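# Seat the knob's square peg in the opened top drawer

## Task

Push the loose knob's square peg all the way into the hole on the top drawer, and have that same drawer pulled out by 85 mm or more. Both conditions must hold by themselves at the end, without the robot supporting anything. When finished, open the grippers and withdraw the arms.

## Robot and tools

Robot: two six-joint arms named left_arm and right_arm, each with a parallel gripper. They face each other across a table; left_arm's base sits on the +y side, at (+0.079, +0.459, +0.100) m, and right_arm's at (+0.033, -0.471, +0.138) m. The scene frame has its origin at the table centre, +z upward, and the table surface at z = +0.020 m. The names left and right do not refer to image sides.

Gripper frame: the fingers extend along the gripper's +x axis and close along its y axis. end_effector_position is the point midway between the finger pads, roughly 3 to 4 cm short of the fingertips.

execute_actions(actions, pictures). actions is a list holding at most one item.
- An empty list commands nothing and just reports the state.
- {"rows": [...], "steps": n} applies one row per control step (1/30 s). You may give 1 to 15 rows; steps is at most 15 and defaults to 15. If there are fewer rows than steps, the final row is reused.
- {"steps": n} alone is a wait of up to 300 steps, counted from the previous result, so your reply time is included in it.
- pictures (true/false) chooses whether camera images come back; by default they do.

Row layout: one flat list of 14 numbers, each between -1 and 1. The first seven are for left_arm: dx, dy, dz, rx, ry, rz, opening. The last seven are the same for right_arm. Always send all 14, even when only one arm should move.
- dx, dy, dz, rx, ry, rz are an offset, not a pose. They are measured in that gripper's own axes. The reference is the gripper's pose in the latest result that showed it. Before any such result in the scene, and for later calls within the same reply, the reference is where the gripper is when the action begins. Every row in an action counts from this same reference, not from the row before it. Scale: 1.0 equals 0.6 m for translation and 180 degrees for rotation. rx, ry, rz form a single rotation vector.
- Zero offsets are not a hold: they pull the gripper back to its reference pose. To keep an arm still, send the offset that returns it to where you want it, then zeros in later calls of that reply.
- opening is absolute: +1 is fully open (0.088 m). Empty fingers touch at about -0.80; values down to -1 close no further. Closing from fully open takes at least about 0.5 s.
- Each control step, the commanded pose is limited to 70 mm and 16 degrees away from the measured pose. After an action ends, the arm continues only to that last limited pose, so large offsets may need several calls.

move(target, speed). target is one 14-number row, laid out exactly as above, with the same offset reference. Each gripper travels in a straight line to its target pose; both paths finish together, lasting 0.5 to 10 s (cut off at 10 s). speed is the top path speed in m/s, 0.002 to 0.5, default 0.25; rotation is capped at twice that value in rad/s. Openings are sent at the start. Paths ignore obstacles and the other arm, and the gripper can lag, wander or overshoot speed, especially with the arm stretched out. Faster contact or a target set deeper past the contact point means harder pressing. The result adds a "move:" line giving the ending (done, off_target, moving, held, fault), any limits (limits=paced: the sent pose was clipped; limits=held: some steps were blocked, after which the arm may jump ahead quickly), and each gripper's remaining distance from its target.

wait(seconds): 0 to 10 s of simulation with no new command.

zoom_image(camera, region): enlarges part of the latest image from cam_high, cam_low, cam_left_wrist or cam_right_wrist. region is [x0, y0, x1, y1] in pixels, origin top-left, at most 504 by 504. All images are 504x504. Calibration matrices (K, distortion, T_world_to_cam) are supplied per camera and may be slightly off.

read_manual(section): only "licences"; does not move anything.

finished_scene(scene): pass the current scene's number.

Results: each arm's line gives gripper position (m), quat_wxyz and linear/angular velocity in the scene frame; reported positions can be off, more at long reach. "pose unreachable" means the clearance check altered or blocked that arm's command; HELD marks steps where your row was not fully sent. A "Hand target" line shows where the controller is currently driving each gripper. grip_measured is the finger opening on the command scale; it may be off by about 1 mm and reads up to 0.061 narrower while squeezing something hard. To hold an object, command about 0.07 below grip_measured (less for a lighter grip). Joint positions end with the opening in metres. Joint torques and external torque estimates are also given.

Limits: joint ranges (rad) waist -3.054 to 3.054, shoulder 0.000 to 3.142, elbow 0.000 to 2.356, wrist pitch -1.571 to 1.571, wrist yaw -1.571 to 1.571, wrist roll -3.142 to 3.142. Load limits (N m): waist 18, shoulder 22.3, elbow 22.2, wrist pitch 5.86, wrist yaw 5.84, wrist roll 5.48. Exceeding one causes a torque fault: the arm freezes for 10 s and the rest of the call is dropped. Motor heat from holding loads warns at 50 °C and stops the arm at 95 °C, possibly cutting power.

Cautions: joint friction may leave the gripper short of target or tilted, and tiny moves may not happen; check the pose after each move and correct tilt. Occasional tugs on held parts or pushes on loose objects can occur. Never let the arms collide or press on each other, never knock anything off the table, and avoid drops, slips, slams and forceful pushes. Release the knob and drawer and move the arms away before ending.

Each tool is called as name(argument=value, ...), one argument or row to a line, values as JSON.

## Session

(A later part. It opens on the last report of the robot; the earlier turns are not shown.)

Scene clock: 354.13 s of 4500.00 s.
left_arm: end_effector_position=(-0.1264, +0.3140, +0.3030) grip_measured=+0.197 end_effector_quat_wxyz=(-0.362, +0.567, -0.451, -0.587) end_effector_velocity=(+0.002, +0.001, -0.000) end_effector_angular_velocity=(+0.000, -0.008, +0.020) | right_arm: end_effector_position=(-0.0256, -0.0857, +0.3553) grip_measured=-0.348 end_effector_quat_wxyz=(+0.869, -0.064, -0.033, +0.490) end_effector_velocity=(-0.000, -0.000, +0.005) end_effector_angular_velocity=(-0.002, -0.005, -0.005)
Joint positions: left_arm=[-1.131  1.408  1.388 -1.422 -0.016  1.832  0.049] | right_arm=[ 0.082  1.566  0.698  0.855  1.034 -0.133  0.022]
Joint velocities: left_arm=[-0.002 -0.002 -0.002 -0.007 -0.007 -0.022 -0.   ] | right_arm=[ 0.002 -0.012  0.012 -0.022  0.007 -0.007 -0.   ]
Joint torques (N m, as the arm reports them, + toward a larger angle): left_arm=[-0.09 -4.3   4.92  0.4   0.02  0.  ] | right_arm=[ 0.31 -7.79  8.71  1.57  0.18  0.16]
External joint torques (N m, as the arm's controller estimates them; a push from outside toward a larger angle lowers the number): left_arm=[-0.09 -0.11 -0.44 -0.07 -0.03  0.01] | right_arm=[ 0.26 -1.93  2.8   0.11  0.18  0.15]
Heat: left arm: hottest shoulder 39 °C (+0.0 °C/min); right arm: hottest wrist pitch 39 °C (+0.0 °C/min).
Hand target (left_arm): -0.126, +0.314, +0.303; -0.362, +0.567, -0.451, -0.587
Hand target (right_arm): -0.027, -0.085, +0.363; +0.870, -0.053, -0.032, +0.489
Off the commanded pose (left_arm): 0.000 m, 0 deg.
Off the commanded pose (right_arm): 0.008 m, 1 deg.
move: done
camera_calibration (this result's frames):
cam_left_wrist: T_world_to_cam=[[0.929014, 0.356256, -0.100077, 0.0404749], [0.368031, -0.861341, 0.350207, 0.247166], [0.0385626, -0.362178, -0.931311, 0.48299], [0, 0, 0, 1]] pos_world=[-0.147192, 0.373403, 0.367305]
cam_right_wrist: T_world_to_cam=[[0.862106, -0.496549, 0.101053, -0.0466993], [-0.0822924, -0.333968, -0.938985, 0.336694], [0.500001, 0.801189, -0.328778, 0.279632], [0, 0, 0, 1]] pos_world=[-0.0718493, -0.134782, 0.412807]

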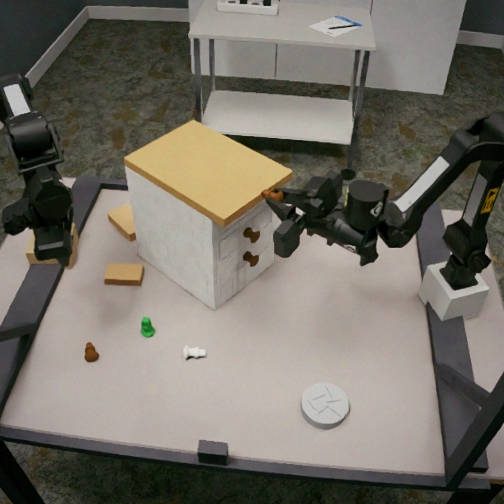

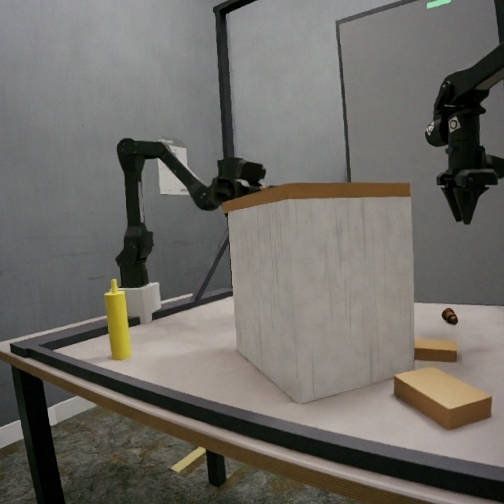

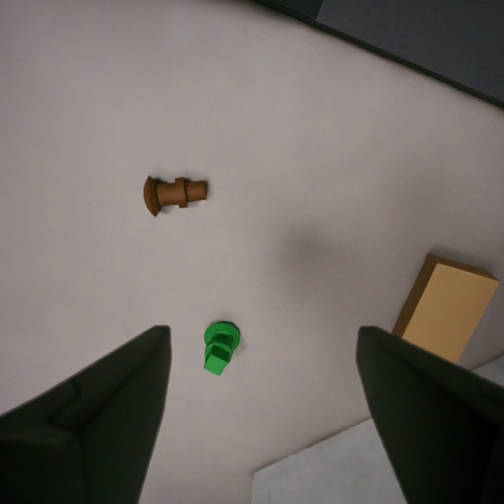

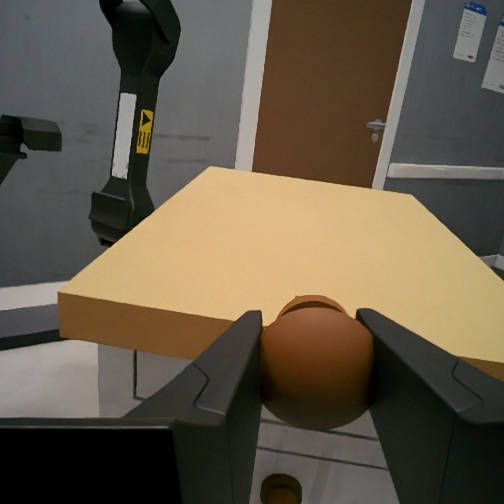

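move(
  target=[0,0,0,0,0,0,0.2,0,0,0.025,0,0,0,-0.43],
  speed=0.1,
)

move(
  target=[0,0,0,0,0,0,0.2,0.068,-0.005,0.003,0,0,0,-0.43],
  speed=0.06,
)

Scene clock: 359.57 s of 4500.00 s.
left_arm: end_effector_position=(-0.1264, +0.3140, +0.3030) grip_measured=+0.197 end_effector_quat_wxyz=(-0.362, +0.567, -0.451, -0.587) end_effector_velocity=(+0.005, +0.003, -0.001) end_effector_angular_velocity=(+0.009, -0.020, +0.020) | right_arm: end_effector_position=(-0.0260, -0.0848, +0.3625) grip_measured=-0.348 end_effector_quat_wxyz=(+0.868, -0.074, -0.032, +0.490) end_effector_velocity=(+0.002, +0.001, -0.004) end_effector_angular_velocity=(-0.032, -0.021, +0.000)
Joint positions: left_arm=[-1.131  1.408  1.388 -1.422 -0.016  1.832  0.049] | right_arm=[ 0.082  1.543  0.724  0.788  1.035 -0.133  0.022]
Joint velocities: left_arm=[-0.002 -0.002 -0.002 -0.022 -0.007 -0.022  0.   ] | right_arm=[-0.007 -0.002  0.002 -0.037 -0.007 -0.007 -0.   ]
Joint torques (N m, as the arm reports them, + toward a larger angle): left_arm=[ 0.05 -4.56  4.96  0.41  0.03  0.02] | right_arm=[ 0.29 -7.58  8.96  1.6   0.12 -0.03]
External joint torques (N m, as the arm's controller estimates them; a push from outside toward a larger angle lowers the number): left_arm=[ 0.05 -0.3  -0.43 -0.05 -0.02  0.03] | right_arm=[ 0.32 -1.73  2.87  0.12  0.1  -0.05]
Heat: left arm: hottest shoulder 39 °C (+0.0 °C/min); right arm: hottest shoulder 39 °C (+0.0 °C/min).
Hand target (left_arm): -0.126, +0.314, +0.303; -0.362, +0.567, -0.451, -0.587
Hand target (right_arm): -0.027, -0.084, +0.370; +0.869, -0.065, -0.033, +0.490
Off the commanded pose (left_arm): 0.000 m, 0 deg.
Off the commanded pose (right_arm): 0.008 m, 1 deg.
After step 90, 1.70 s passed at rest.
move: done
camera_calibration (this result's frames):
cam_left_wrist: T_world_to_cam=[[0.929014, 0.356256, -0.100077, 0.0404749], [0.368031, -0.861341, 0.350207, 0.247166], [0.0385626, -0.362178, -0.931311, 0.48299], [0, 0, 0, 1]] pos_world=[-0.147192, 0.373403, 0.367305]
cam_right_wrist: T_world_to_cam=[[0.861007, -0.495099, 0.116376, -0.0520751], [-0.0746248, -0.349326, -0.934025, 0.340822], [0.503088, 0.795518, -0.337719, 0.284356], [0, 0, 0, 1]] pos_world=[-0.0727854, -0.132935, 0.420429]

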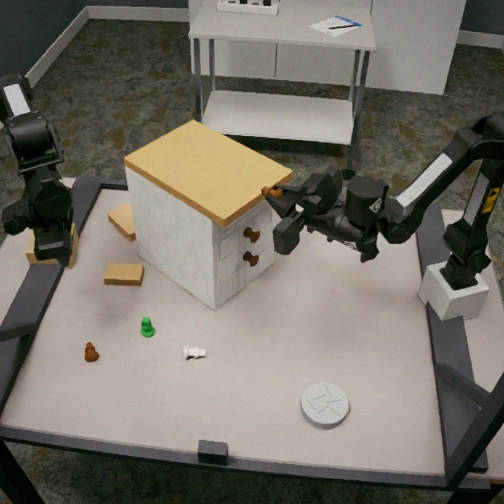

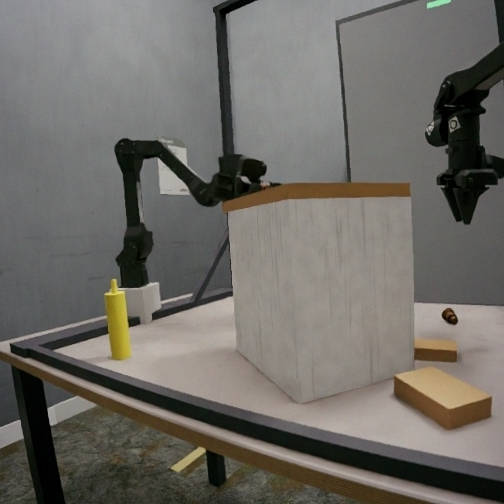

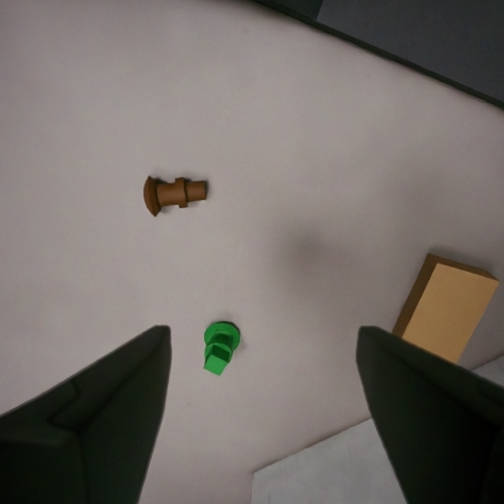

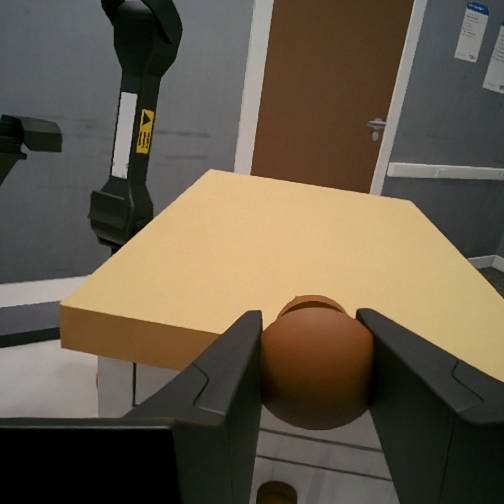

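Scene clock: 360.63 s of 4500.00 s.
left_arm: end_effector_position=(-0.1264, +0.3140, +0.3030) grip_measured=+0.197 end_effector_quat_wxyz=(-0.362, +0.567, -0.451, -0.587) end_effector_velocity=(-0.002, -0.000, +0.001) end_effector_angular_velocity=(-0.012, +0.007, +0.001) | right_arm: end_effector_position=(-0.0023, -0.0550, +0.3631) grip_measured=-0.348 end_effector_quat_wxyz=(+0.869, -0.072, -0.031, +0.489) end_effector_velocity=(-0.002, +0.002, -0.001) end_effector_angular_velocity=(+0.006, +0.008, +0.019)
Joint positions: left_arm=[-1.131  1.408  1.388 -1.422 -0.016  1.832  0.049] | right_arm=[-0.031  1.608  0.791  0.788  0.924 -0.133  0.022]
Joint velocities: left_arm=[-0.007 -0.002  0.002  0.007 -0.007 -0.007  0.   ] | right_arm=[-0.002  0.002 -0.002  0.007 -0.022  0.007 -0.   ]
Joint torques (N m, as the arm reports them, + toward a larger angle): left_arm=[ 0.04 -4.44  4.96  0.42  0.07  0.04] | right_arm=[-0.25 -5.86  8.84  1.59 -0.13 -0.18]
External joint torques (N m, as the arm's controller estimates them; a push from outside toward a larger angle lowers the number): left_arm=[ 0.06 -0.2  -0.49 -0.07  0.03  0.05] | right_arm=[-0.28  0.56  2.74  0.06 -0.14 -0.19]
Heat: left arm: hottest shoulder 39 °C (+0.0 °C/min); right arm: hottest shoulder 39 °C (+0.0 °C/min).
Hand target (left_arm): -0.126, +0.314, +0.303; -0.362, +0.567, -0.451, -0.587
Hand target (right_arm): -0.003, -0.051, +0.364; +0.868, -0.073, -0.032, +0.490
Off the commanded pose (left_arm): 0.000 m, 0 deg.
Off the commanded pose (right_arm): 0.004 m, 0 deg.
move: done
camera_calibration (this result's frames):
cam_left_wrist: T_world_to_cam=[[0.929014, 0.356256, -0.100077, 0.0404749], [0.368031, -0.861341, 0.350207, 0.247166], [0.0385626, -0.362178, -0.931311, 0.48299], [0, 0, 0, 1]] pos_world=[-0.147192, 0.373403, 0.367305]
cam_right_wrist: T_world_to_cam=[[0.860462, -0.496884, 0.112744, -0.056601], [-0.0787256, -0.348276, -0.93408, 0.353639], [0.503395, 0.794865, -0.338796, 0.249279], [0, 0, 0, 1]] pos_world=[-0.0489424, -0.103103, 0.421163]

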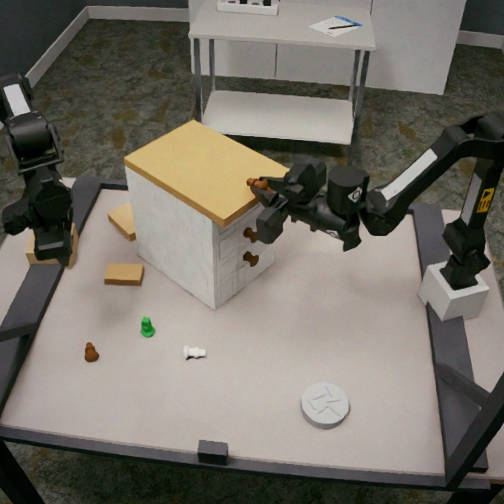

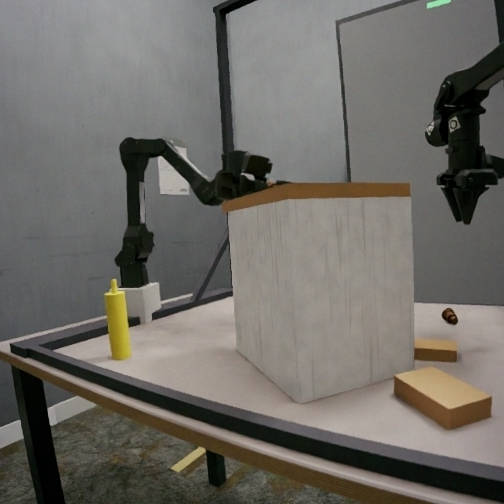

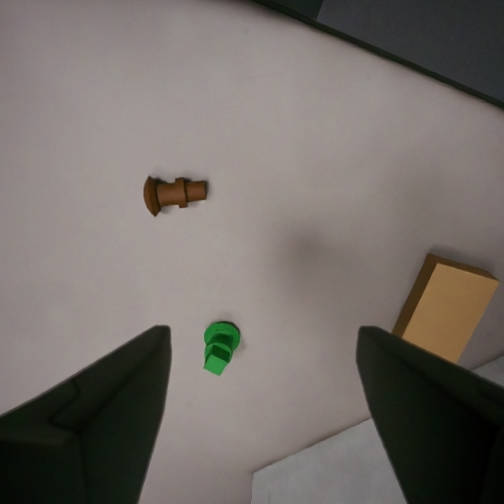

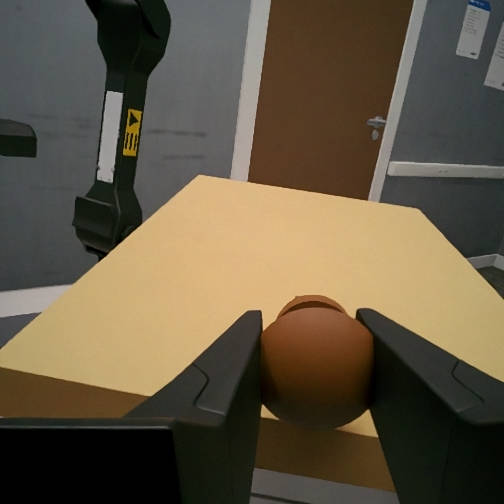

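execute_actions(
  actions=[],
)

Scene clock: 372.70 s of 4500.00 s.
left_arm: end_effector_position=(-0.1264, +0.3140, +0.3030) grip_measured=+0.197 end_effector_quat_wxyz=(-0.362, +0.567, -0.451, -0.587) end_effector_velocity=(+0.000, +0.002, -0.001) end_effector_angular_velocity=(+0.014, -0.005, +0.004) | right_arm: end_effector_position=(-0.0022, -0.0547, +0.3630) grip_measured=-0.348 end_effector_quat_wxyz=(+0.869, -0.072, -0.031, +0.489) end_effector_velocity=(+0.001, -0.001, -0.001) end_effector_angular_velocity=(-0.018, -0.021, +0.005)
Joint positions: left_arm=[-1.131  1.408  1.388 -1.422 -0.016  1.832  0.049] | right_arm=[-0.032  1.608  0.792  0.787  0.923 -0.133  0.022]
Joint velocities: left_arm=[-0.002  0.002 -0.002 -0.007  0.007 -0.007 -0.   ] | right_arm=[-0.002 -0.007 -0.007 -0.007 -0.007 -0.022 -0.   ]
Joint torques (N m, as the arm reports them, + toward a larger angle): left_arm=[ 0.23 -4.38  4.83  0.36  0.03 -0.03] | right_arm=[-0.28 -5.83  8.91  1.63 -0.16 -0.16]
External joint torques (N m, as the arm's controller estimates them; a push from outside toward a larger angle lowers the number): left_arm=[ 0.26 -0.15 -0.58 -0.12 -0.02 -0.03] | right_arm=[-0.28  0.59  2.8   0.11 -0.18 -0.18]
Heat: left arm: hottest shoulder 39 °C (+0.0 °C/min); right arm: hottest shoulder 38 °C (-1.0 °C/min).
Hand target (left_arm): -0.126, +0.314, +0.303; -0.362, +0.567, -0.451, -0.587
Hand target (right_arm): -0.003, -0.051, +0.364; +0.868, -0.073, -0.032, +0.490
Off the commanded pose (left_arm): 0.000 m, 0 deg.
Off the commanded pose (right_arm): 0.004 m, 0 deg.
Steps of this call (steps 1 to 90: nothing new was sent; then 9.07 s passed at rest). Readings (end_effector_position):
1: left_arm (-0.1264, +0.3140, +0.3030) | right_arm (-0.0022, -0.0549, +0.3631)
2: left_arm (-0.1264, +0.3140, +0.3030) | right_arm (-0.0022, -0.0549, +0.3631)
4: left_arm (-0.1264, +0.3140, +0.3030) | right_arm (-0.0021, -0.0547, +0.3630)
8: left_arm (-0.1264, +0.3140, +0.3030) | right_arm (-0.0021, -0.0547, +0.3630)
90: the state above
camera_calibration (this result's frames):
cam_left_wrist: T_world_to_cam=[[0.929014, 0.356256, -0.100077, 0.0404749], [0.368031, -0.861341, 0.350207, 0.247166], [0.0385626, -0.362178, -0.931311, 0.48299], [0, 0, 0, 1]] pos_world=[-0.147192, 0.373403, 0.367305]
cam_right_wrist: T_world_to_cam=[[0.860449, -0.496843, 0.113028, -0.0566839], [-0.0786137, -0.348615, -0.933963, 0.353619], [0.503436, 0.794742, -0.339024, 0.249041], [0, 0, 0, 1]] pos_world=[-0.0488035, -0.10281, 0.421105]

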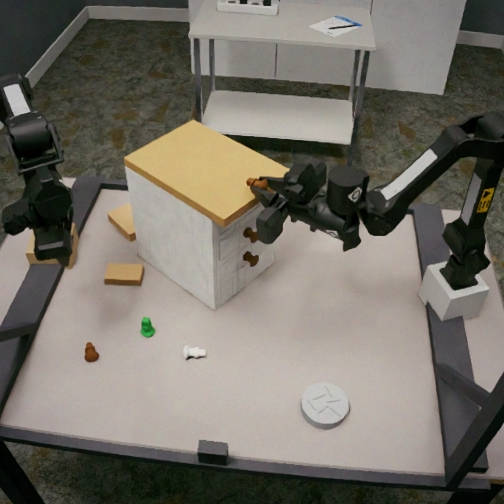

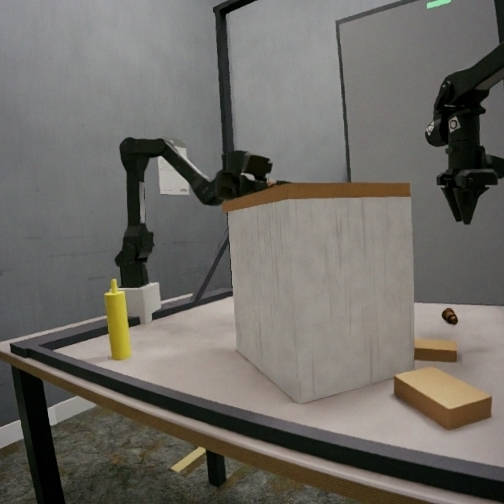

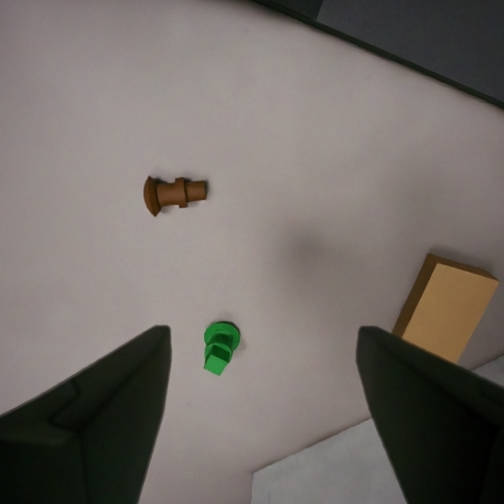

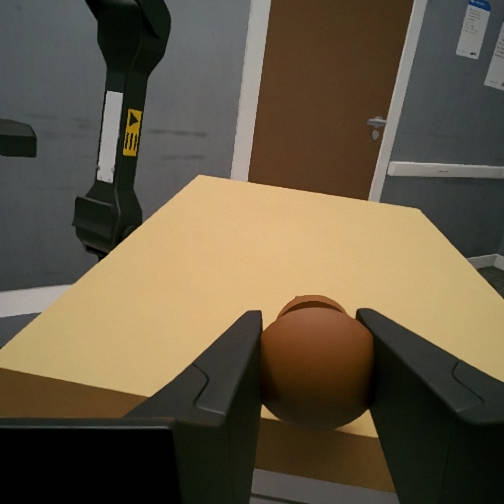

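move(
  target=[0,0,0,0,0,0,0.2, 0.004,0,-0.022,0,0,0,-0.40],
  speed=0.02,
)

Scene clock: 375.57 s of 4500.00 s.
left_arm: end_effector_position=(-0.1264, +0.3140, +0.3030) grip_measured=+0.197 end_effector_quat_wxyz=(-0.362, +0.567, -0.451, -0.587) end_effector_velocity=(+0.001, +0.003, -0.000) end_effector_angular_velocity=(+0.011, -0.001, +0.004) | right_arm: end_effector_position=(-0.0002, -0.0538, +0.3585) grip_measured=-0.348 end_effector_quat_wxyz=(+0.870, -0.062, -0.032, +0.488) end_effector_velocity=(+0.000, +0.000, +0.001) end_effector_angular_velocity=(-0.005, -0.016, +0.005)
Joint positions: left_arm=[-1.131  1.408  1.388 -1.422 -0.016  1.832  0.049] | right_arm=[-0.038  1.629  0.777  0.844  0.92  -0.133  0.022]
Joint velocities: left_arm=[-0.002 -0.002 -0.002 -0.007  0.007 -0.007 -0.   ] | right_arm=[-0.002 -0.002 -0.002  0.007 -0.007 -0.022 -0.   ]
Joint torques (N m, as the arm reports them, + toward a larger angle): left_arm=[-0.19 -4.45  4.96  0.37  0.04  0.03] | right_arm=[-0.15 -5.84  5.43  1.89 -0.2  -0.01]
External joint torques (N m, as the arm's controller estimates them; a push from outside toward a larger angle lowers the number): left_arm=[-0.18 -0.19 -0.45 -0.1  -0.01  0.04] | right_arm=[-0.11  0.71 -0.63  0.35 -0.22 -0.03]
Heat: left arm: hottest shoulder 39 °C (+0.0 °C/min); right arm: hottest shoulder 38 °C (-1.0 °C/min).
Hand target (left_arm): -0.126, +0.314, +0.303; -0.362, +0.567, -0.451, -0.587
Hand target (right_arm): +0.001, -0.054, +0.350; +0.869, -0.072, -0.031, +0.489
Off the commanded pose (left_arm): 0.000 m, 0 deg.
Off the commanded pose (right_arm): 0.009 m, 1 deg.
move: off_target (right_arm)
camera_calibration (this result's frames):
cam_left_wrist: T_world_to_cam=[[0.929014, 0.356256, -0.100077, 0.0404749], [0.368031, -0.861341, 0.350207, 0.247166], [0.0385626, -0.362178, -0.931311, 0.48299], [0, 0, 0, 1]] pos_world=[-0.147192, 0.373403, 0.367305]
cam_right_wrist: T_world_to_cam=[[0.859924, -0.501186, 0.0966592, -0.0517382], [-0.0867421, -0.330109, -0.939949, 0.353012], [0.502997, 0.7999, -0.327343, 0.241895], [0, 0, 0, 1]] pos_world=[-0.0465607, -0.10289, 0.415997]

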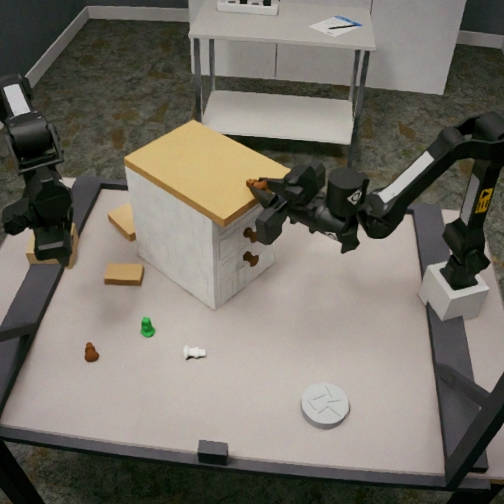

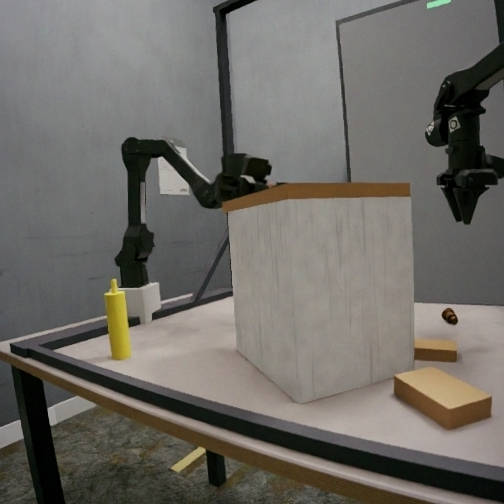

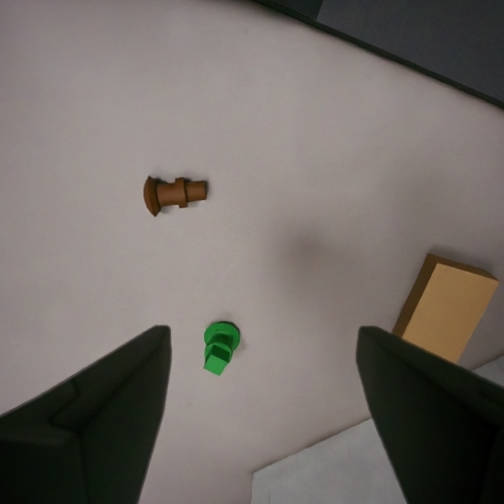

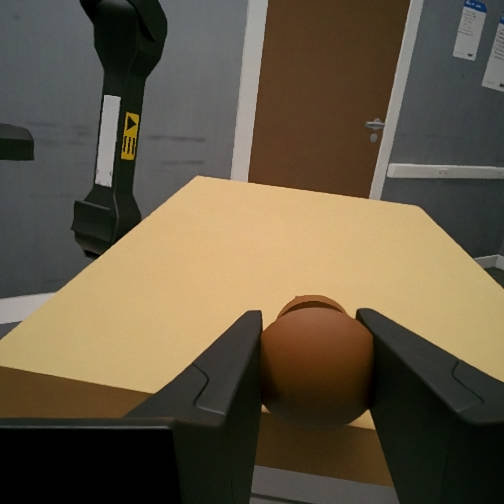

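move(
  target=[0,0,0,0,0,0,0.2, 0.0,0,-0.02,0,0,0,-0.40],
  speed=0.02,
)

Scene clock: 380.13 s of 4500.00 s.
left_arm: end_effector_position=(-0.1264, +0.3140, +0.3030) grip_measured=+0.197 end_effector_quat_wxyz=(-0.362, +0.567, -0.451, -0.587) end_effector_velocity=(-0.001, -0.001, +0.000) end_effector_angular_velocity=(-0.008, +0.004, +0.020) | right_arm: end_effector_position=(-0.0001, -0.0542, +0.3551) grip_measured=-0.348 end_effector_quat_wxyz=(+0.871, -0.052, -0.033, +0.488) end_effector_velocity=(-0.002, +0.002, -0.001) end_effector_angular_velocity=(-0.001, -0.006, +0.019)
Joint positions: left_arm=[-1.131  1.408  1.388 -1.422 -0.016  1.832  0.049] | right_arm=[-0.038  1.645  0.761  0.897  0.919 -0.133  0.022]
Joint velocities: left_arm=[-0.002 -0.002 -0.002  0.007 -0.007 -0.022 -0.   ] | right_arm=[-0.002  0.002 -0.002  0.007 -0.022 -0.007 -0.   ]
Joint torques (N m, as the arm reports them, + toward a larger angle): left_arm=[ 0.09 -4.48  4.86  0.4   0.06  0.03] | right_arm=[-0.21 -5.79  5.5   1.87 -0.09  0.01]
External joint torques (N m, as the arm's controller estimates them; a push from outside toward a larger angle lowers the number): left_arm=[ 0.1  -0.23 -0.55 -0.07  0.01  0.04] | right_arm=[-0.22  0.67 -0.42  0.35 -0.08 -0.01]
Heat: left arm: hottest shoulder 39 °C (+0.0 °C/min); right arm: hottest wrist pitch 39 °C (+0.0 °C/min).
Hand target (left_arm): -0.126, +0.314, +0.303; -0.362, +0.567, -0.451, -0.587
Hand target (right_arm): +0.001, -0.055, +0.347; +0.870, -0.062, -0.032, +0.488
Off the commanded pose (left_arm): 0.000 m, 0 deg.
Off the commanded pose (right_arm): 0.009 m, 1 deg.
After step 90, 0.70 s passed at rest.
move: off_target (right_arm)
camera_calibration (this result's frames):
cam_left_wrist: T_world_to_cam=[[0.929014, 0.356256, -0.100077, 0.0404749], [0.368031, -0.861341, 0.350207, 0.247166], [0.0385626, -0.362178, -0.931311, 0.48299], [0, 0, 0, 1]] pos_world=[-0.147192, 0.373403, 0.367305]
cam_right_wrist: T_world_to_cam=[[0.860776, -0.50256, 0.0806103, -0.0460955], [-0.093643, -0.312038, -0.945443, 0.352555], [0.500296, 0.806266, -0.315656, 0.237227], [0, 0, 0, 1]] pos_world=[-0.0459912, -0.104423, 0.411918]

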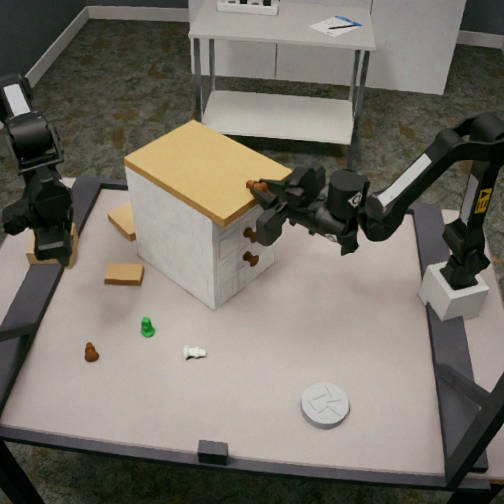

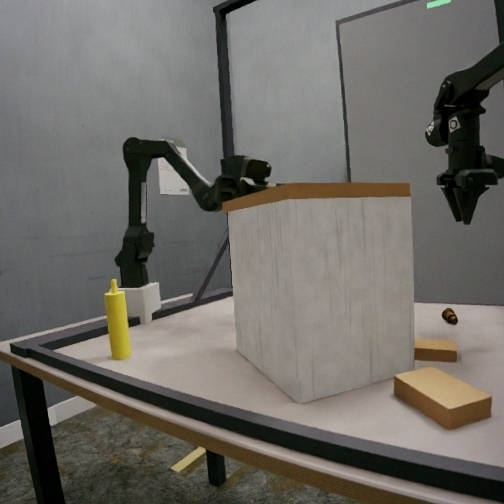

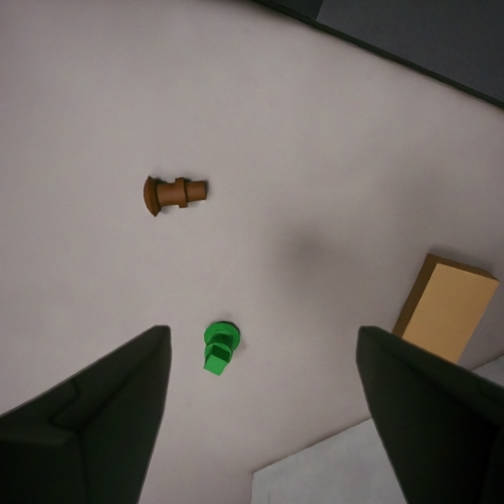

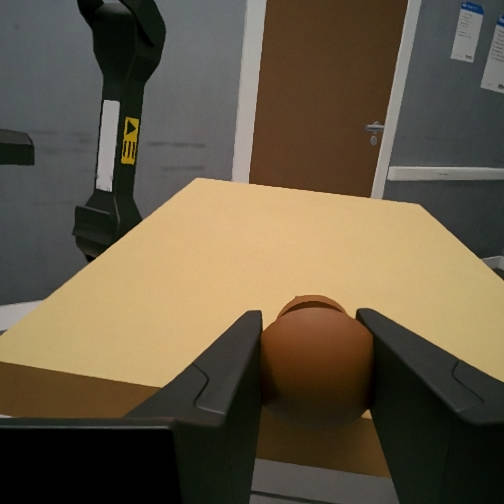

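move(
  target=[0,0,0,0,0,0,0.2, 0.0,0,-0.018,0,0.02,0,-0.40],
  speed=0.02,
)

Scene clock: 386.53 s of 4500.00 s.
left_arm: end_effector_position=(-0.1264, +0.3140, +0.3030) grip_measured=+0.197 end_effector_quat_wxyz=(-0.362, +0.567, -0.451, -0.587) end_effector_velocity=(-0.001, -0.001, +0.001) end_effector_angular_velocity=(-0.011, +0.008, +0.020) | right_arm: end_effector_position=(+0.0000, -0.0546, +0.3475) grip_measured=-0.348 end_effector_quat_wxyz=(+0.870, -0.062, -0.009, +0.488) end_effector_velocity=(+0.000, +0.001, -0.000) end_effector_angular_velocity=(-0.017, -0.001, +0.005)
Joint positions: left_arm=[-1.131  1.408  1.388 -1.422 -0.016  1.832  0.049] | right_arm=[-0.038  1.629  0.774  0.78   0.919 -0.057  0.022]
Joint velocities: left_arm=[-0.002 -0.002  0.002  0.007 -0.007 -0.022 -0.   ] | right_arm=[-0.002 -0.007  0.007 -0.037 -0.007  0.007  0.   ]
Joint torques (N m, as the arm reports them, + toward a larger angle): left_arm=[-0.02 -4.34  5.12  0.42  0.06  0.01] | right_arm=[-0.04 -6.72  7.01  0.96  0.2   0.16]
External joint torques (N m, as the arm's controller estimates them; a push from outside toward a larger angle lowers the number): left_arm=[-0.02 -0.07 -0.32 -0.07  0.01  0.02] | right_arm=[-0.08 -0.29  1.   -0.56  0.16  0.14]
Heat: left arm: hottest shoulder 39 °C (+0.0 °C/min); right arm: hottest wrist pitch 39 °C (+0.0 °C/min).
Hand target (left_arm): -0.126, +0.314, +0.303; -0.362, +0.567, -0.451, -0.587
Hand target (right_arm): +0.001, -0.055, +0.344; +0.871, -0.067, -0.006, +0.486
Off the commanded pose (left_arm): 0.000 m, 0 deg.
Off the commanded pose (right_arm): 0.003 m, 1 deg.
After step 90, 1.60 s passed at rest.
move: done
camera_calibration (this result's frames):
cam_left_wrist: T_world_to_cam=[[0.929014, 0.356256, -0.100077, 0.0404749], [0.368031, -0.861341, 0.350207, 0.247166], [0.0385626, -0.362178, -0.931311, 0.48299], [0, 0, 0, 1]] pos_world=[-0.147192, 0.373403, 0.367305]
cam_right_wrist: T_world_to_cam=[[0.862633, -0.500642, 0.0722603, -0.0428239], [-0.125776, -0.350664, -0.928017, 0.337172], [0.489943, 0.79145, -0.365463, 0.251605], [0, 0, 0, 1]] pos_world=[-0.0439227, -0.102338, 0.407948]

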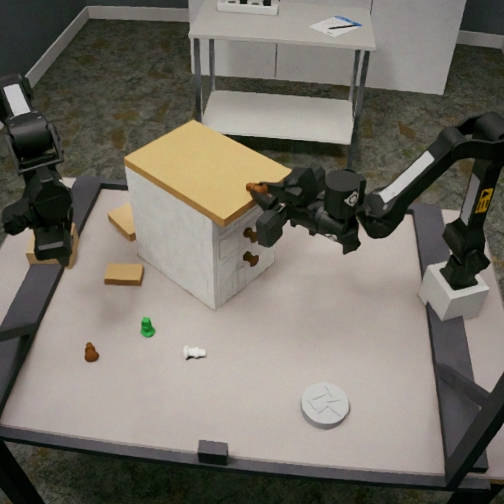

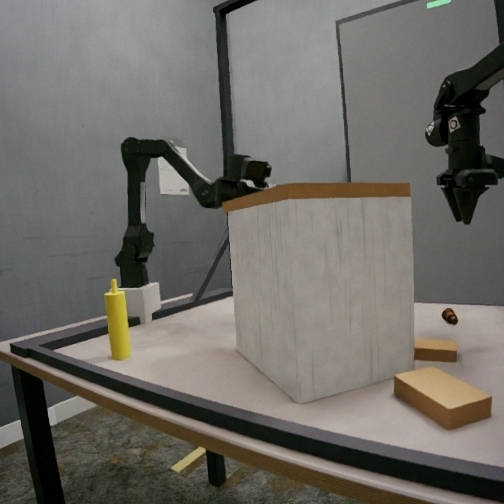

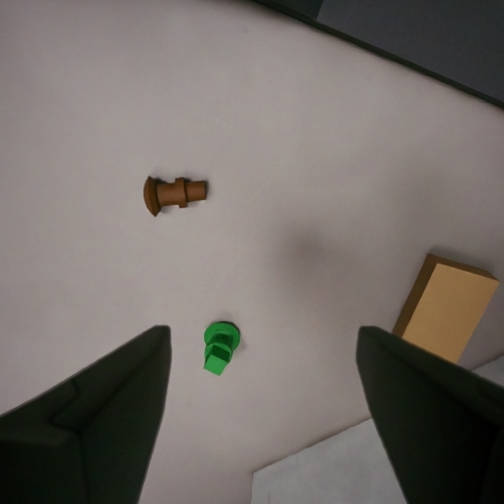

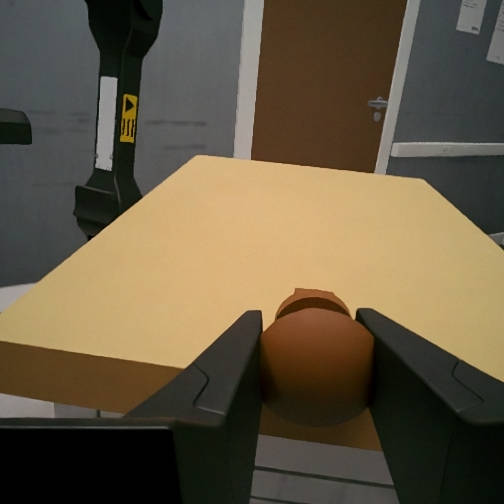

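move(
  target=[0,0,0,0,0,0,0.2, 0.0,0,-0.012,0,0,0,-0.39],
  speed=0.02,
)

zoom_image(
  camera="cam_right_wrist",
  region=[240, 240, 400, 400],
)

Scene clock: 389.73 s of 4500.00 s.
left_arm: end_effector_position=(-0.1264, +0.3140, +0.3030) grip_measured=+0.197 end_effector_quat_wxyz=(-0.362, +0.567, -0.451, -0.587) end_effector_velocity=(+0.001, -0.003, +0.000) end_effector_angular_velocity=(-0.021, -0.006, +0.008) | right_arm: end_effector_position=(-0.0000, -0.0544, +0.3499) grip_measured=-0.348 end_effector_quat_wxyz=(+0.871, -0.049, -0.010, +0.489) end_effector_velocity=(-0.002, +0.002, -0.003) end_effector_angular_velocity=(-0.016, -0.010, +0.020)
Joint positions: left_arm=[-1.131  1.408  1.388 -1.422 -0.016  1.832  0.049] | right_arm=[-0.038  1.632  0.771  0.81   0.919 -0.056  0.022]
Joint velocities: left_arm=[-0.002 -0.002 -0.002  0.007 -0.022 -0.007 -0.   ] | right_arm=[-0.002  0.002 -0.002 -0.007 -0.022 -0.007 -0.   ]
Joint torques (N m, as the arm reports them, + toward a larger angle): left_arm=[-0.04 -4.57  5.04  0.42  0.07 -0.03] | right_arm=[-0.06 -5.77  5.31  1.77  0.02 -0.04]
External joint torques (N m, as the arm's controller estimates them; a push from outside toward a larger angle lowers the number): left_arm=[-0.06 -0.32 -0.37 -0.06  0.03 -0.03] | right_arm=[-0.04  0.69 -0.71  0.23 -0.01 -0.06]
Heat: left arm: hottest shoulder 38 °C (-1.0 °C/min); right arm: hottest shoulder 38 °C (-1.0 °C/min).
Hand target (left_arm): -0.126, +0.314, +0.303; -0.362, +0.567, -0.451, -0.587
Hand target (right_arm): +0.001, -0.055, +0.340; +0.870, -0.062, -0.008, +0.488
Off the commanded pose (left_arm): 0.000 m, 0 deg.
Off the commanded pose (right_arm): 0.010 m, 1 deg.
move: off_target (right_arm)
camera_calibration (this result's frames):
cam_left_wrist: T_world_to_cam=[[0.929014, 0.356256, -0.100077, 0.0404749], [0.368031, -0.861341, 0.350207, 0.247166], [0.0385626, -0.362178, -0.931311, 0.48299], [0, 0, 0, 1]] pos_world=[-0.147192, 0.373403, 0.367305]
cam_right_wrist: T_world_to_cam=[[0.863214, -0.502113, 0.0523833, -0.03593], [-0.134794, -0.329234, -0.934578, 0.342873], [0.48651, 0.79968, -0.351881, 0.24802], [0, 0, 0, 1]] pos_world=[-0.0434317, -0.103492, 0.409597]

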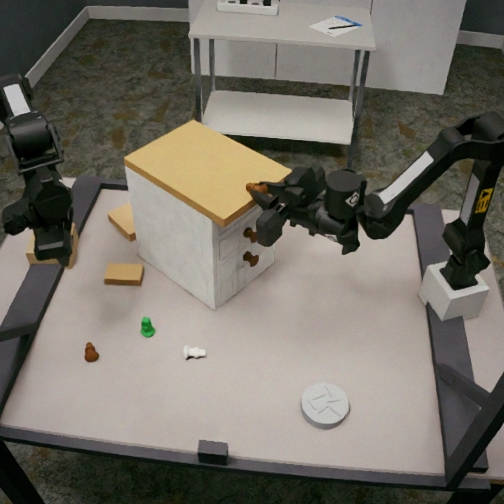

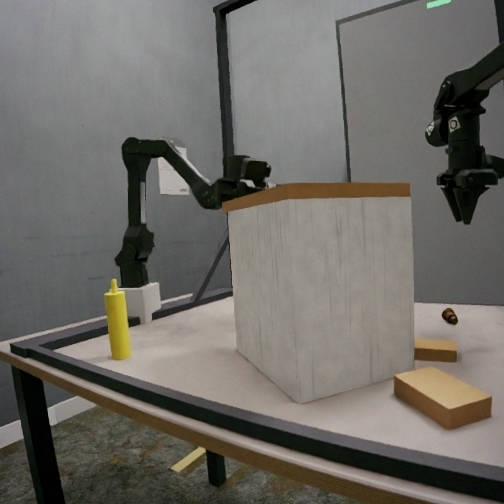

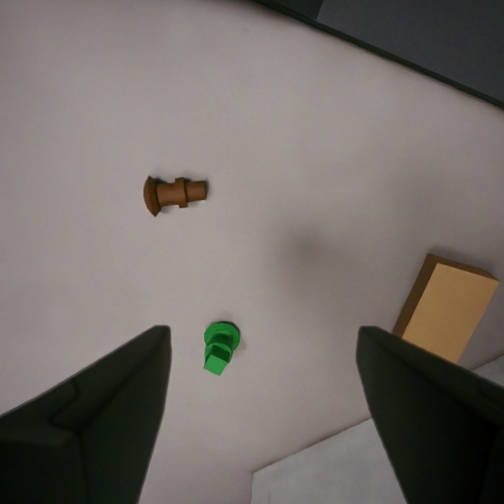

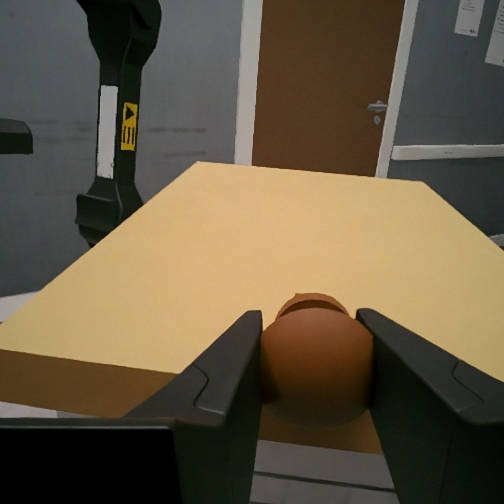

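Region (240, 240, 400, 400) of cam_right_wrist's 504x504 image, scaled by 3.150, with more detail than that image has.

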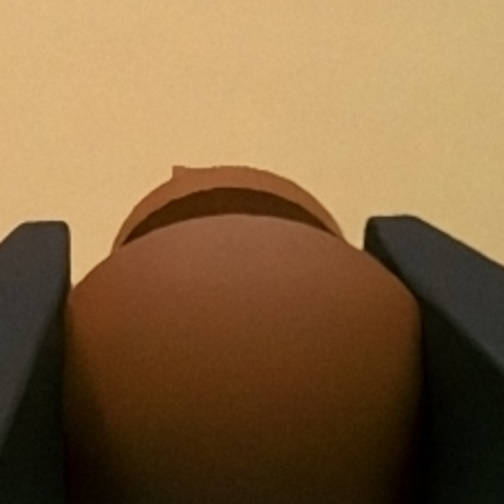

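move(
  target=[0,0,0,0,0,0,0.2, 0.0,0,-0.024,0,0.025,0,-0.39],
  speed=0.03,
)

zoom_image(
  camera="cam_right_wrist",
  region=[240, 240, 400, 400],
)

Scene clock: 393.83 s of 4500.00 s.
left_arm: end_effector_position=(-0.1264, +0.3140, +0.3030) grip_measured=+0.197 end_effector_quat_wxyz=(-0.362, +0.567, -0.451, -0.587) end_effector_velocity=(+0.007, +0.001, -0.002) end_effector_angular_velocity=(-0.002, -0.034, +0.008) | right_arm: end_effector_position=(+0.0000, -0.0550, +0.3462) grip_measured=-0.348 end_effector_quat_wxyz=(+0.871, -0.051, +0.020, +0.488) end_effector_velocity=(+0.003, -0.000, +0.002) end_effector_angular_velocity=(-0.003, +0.005, -0.001)
Joint positions: left_arm=[-1.131  1.408  1.388 -1.422 -0.016  1.832  0.049] | right_arm=[-0.037  1.609  0.796  0.672  0.919  0.041  0.022]
Joint velocities: left_arm=[-0.002 -0.002 -0.007 -0.022 -0.022 -0.007  0.   ] | right_arm=[-0.007 -0.012  0.002 -0.022 -0.007  0.007  0.   ]
Joint torques (N m, as the arm reports them, + toward a larger angle): left_arm=[-0.02 -4.63  4.93  0.39  0.02  0.02] | right_arm=[-0.1  -5.58  6.12  0.53  0.04  0.12]
External joint torques (N m, as the arm's controller estimates them; a push from outside toward a larger angle lowers the number): left_arm=[-0.01 -0.39 -0.43 -0.06 -0.03  0.02] | right_arm=[-0.07  0.88 -0.02 -1.01 -0.04  0.1 ]
Heat: left arm: hottest shoulder 38 °C (-1.0 °C/min); right arm: hottest shoulder 38 °C (-1.0 °C/min).
Hand target (left_arm): -0.126, +0.314, +0.303; -0.362, +0.567, -0.451, -0.587
Hand target (right_arm): +0.001, -0.056, +0.336; +0.871, -0.068, +0.024, +0.486
Off the commanded pose (left_arm): 0.000 m, 0 deg.
Off the commanded pose (right_arm): 0.011 m, 2 deg.
move: off_target (right_arm)
camera_calibration (this result's frames):
cam_left_wrist: T_world_to_cam=[[0.929014, 0.356256, -0.100077, 0.0404749], [0.368031, -0.861341, 0.350207, 0.247166], [0.0385626, -0.362178, -0.931311, 0.48299], [0, 0, 0, 1]] pos_world=[-0.147192, 0.373403, 0.367305]
cam_right_wrist: T_world_to_cam=[[0.862536, -0.505337, 0.0258287, -0.0271181], [-0.182818, -0.358827, -0.915325, 0.330938], [0.471816, 0.784779, -0.401886, 0.263688], [0, 0, 0, 1]] pos_world=[-0.0405206, -0.101891, 0.409589]

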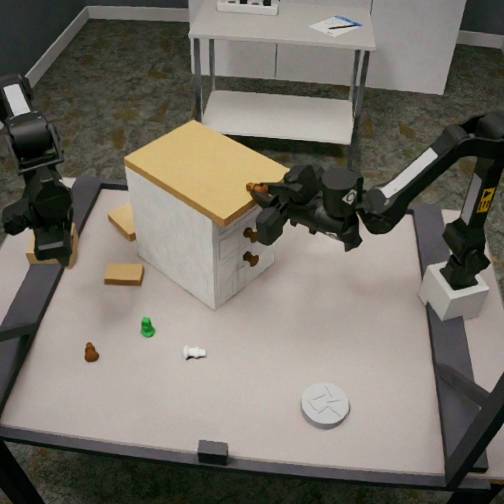

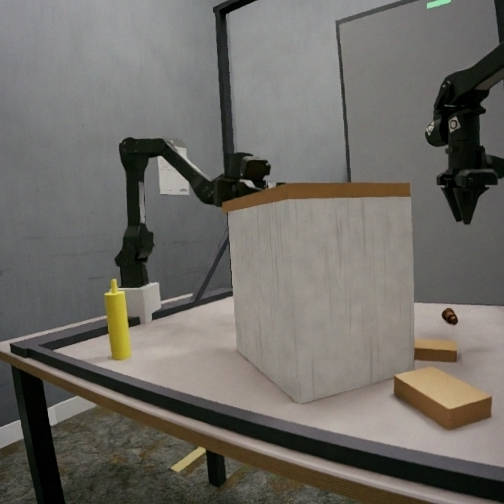

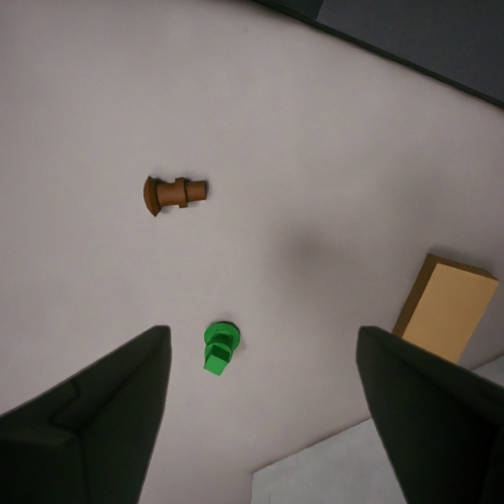

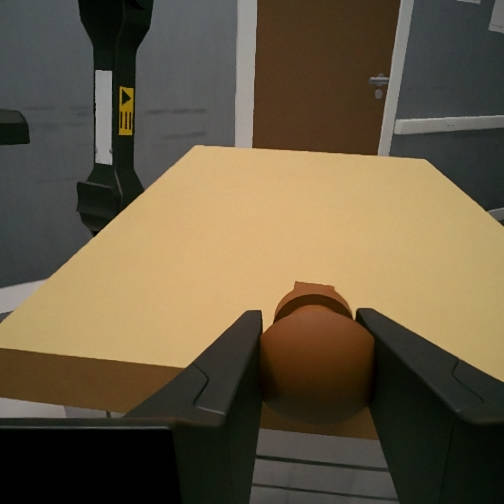

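Region (240, 240, 400, 400) of cam_right_wrist's 504x504 image, scaled by 3.150, with more detail than that image has.

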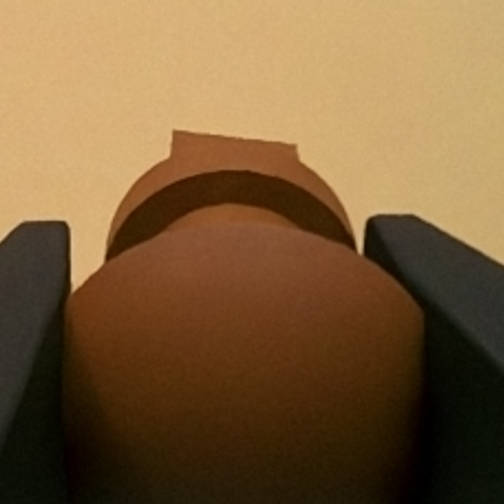

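move(
  target=[0,0,0,0,0,0,0.2, 0.0,0,-0.015,0,0.022,0,-0.39],
  speed=0.03,
)

zoom_image(
  camera="cam_right_wrist",
  region=[240, 240, 400, 400],
)

Scene clock: 399.90 s of 4500.00 s.
left_arm: end_effector_position=(-0.1264, +0.3140, +0.3030) grip_measured=+0.197 end_effector_quat_wxyz=(-0.362, +0.567, -0.451, -0.587) end_effector_velocity=(+0.001, +0.003, -0.000) end_effector_angular_velocity=(+0.012, -0.000, +0.018) | right_arm: end_effector_position=(+0.0001, -0.0553, +0.3471) grip_measured=-0.348 end_effector_quat_wxyz=(+0.872, -0.053, +0.045, +0.485) end_effector_velocity=(-0.001, +0.001, -0.000) end_effector_angular_velocity=(-0.009, +0.006, +0.018)
Joint positions: left_arm=[-1.131  1.408  1.388 -1.422 -0.016  1.832  0.049] | right_arm=[-0.037  1.587  0.833  0.538  0.919  0.125  0.022]
Joint velocities: left_arm=[-0.002 -0.002 -0.002 -0.007  0.007 -0.022 -0.   ] | right_arm=[-0.002 -0.007  0.002 -0.022 -0.022  0.007 -0.   ]
Joint torques (N m, as the arm reports them, + toward a larger angle): left_arm=[ 0.02 -4.4   4.96  0.41  0.04  0.01] | right_arm=[-0.06 -6.02  6.16  0.54 -0.08  0.15]
External joint torques (N m, as the arm's controller estimates them; a push from outside toward a larger angle lowers the number): left_arm=[ 0.02 -0.17 -0.42 -0.06  0.    0.01] | right_arm=[-0.02  0.39 -0.1  -1.   -0.2   0.14]
Heat: left arm: hottest shoulder 38 °C (-1.0 °C/min); right arm: hottest shoulder 38 °C (-1.0 °C/min).
Hand target (left_arm): -0.126, +0.314, +0.303; -0.362, +0.567, -0.451, -0.587
Hand target (right_arm): +0.000, -0.056, +0.337; +0.870, -0.068, +0.050, +0.485
Off the commanded pose (left_arm): 0.000 m, 0 deg.
Off the commanded pose (right_arm): 0.010 m, 2 deg.
After step 90, 1.70 s passed at rest.
move: off_target (right_arm)
camera_calibration (this result's frames):
cam_left_wrist: T_world_to_cam=[[0.929014, 0.356256, -0.100077, 0.0404749], [0.368031, -0.861341, 0.350207, 0.247166], [0.0385626, -0.362178, -0.931311, 0.48299], [0, 0, 0, 1]] pos_world=[-0.147192, 0.373403, 0.367305]
cam_right_wrist: T_world_to_cam=[[0.858952, -0.512051, 0.00236452, -0.0195469], [-0.224997, -0.381565, -0.89654, 0.323858], [0.459977, 0.769553, -0.442956, 0.277658], [0, 0, 0, 1]] pos_world=[-0.0380594, -0.100108, 0.413388]

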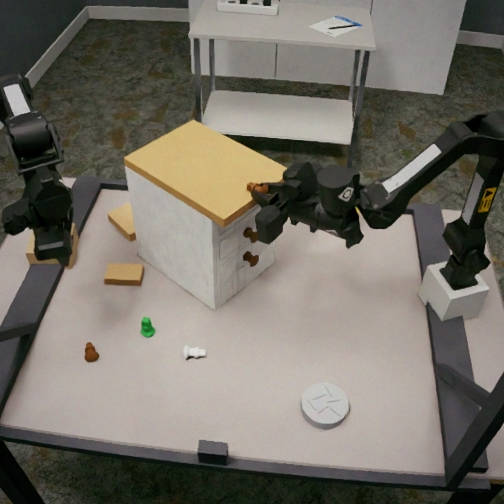

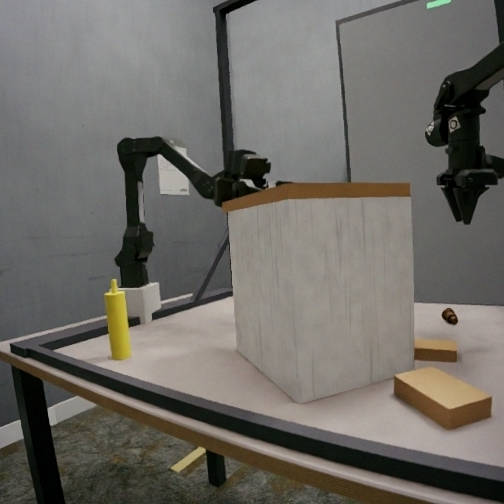

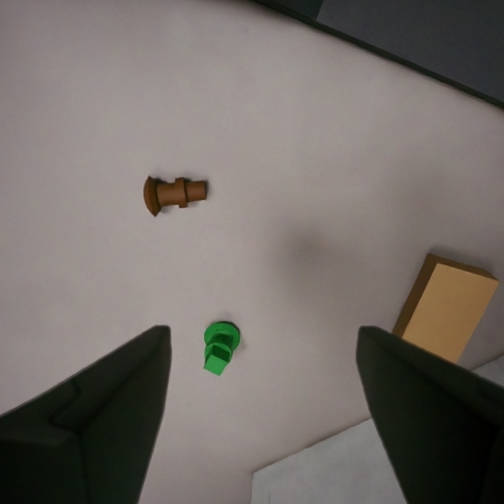

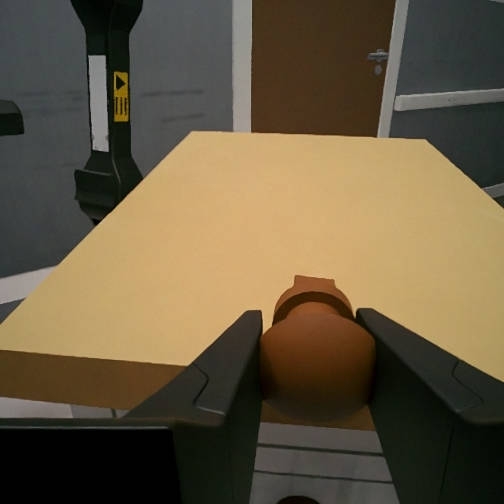

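Region (240, 240, 400, 400) of cam_right_wrist's 504x504 image, scaled by 3.150, with more detail than that image has.

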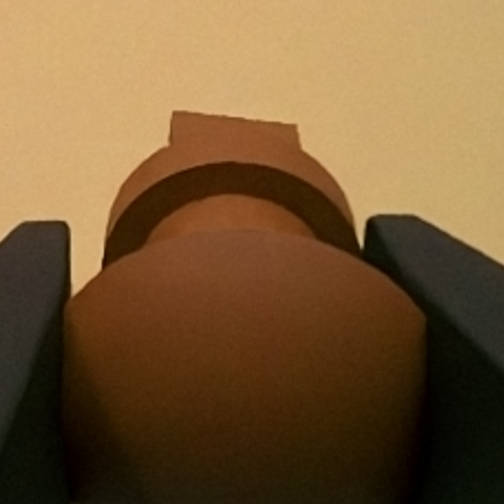

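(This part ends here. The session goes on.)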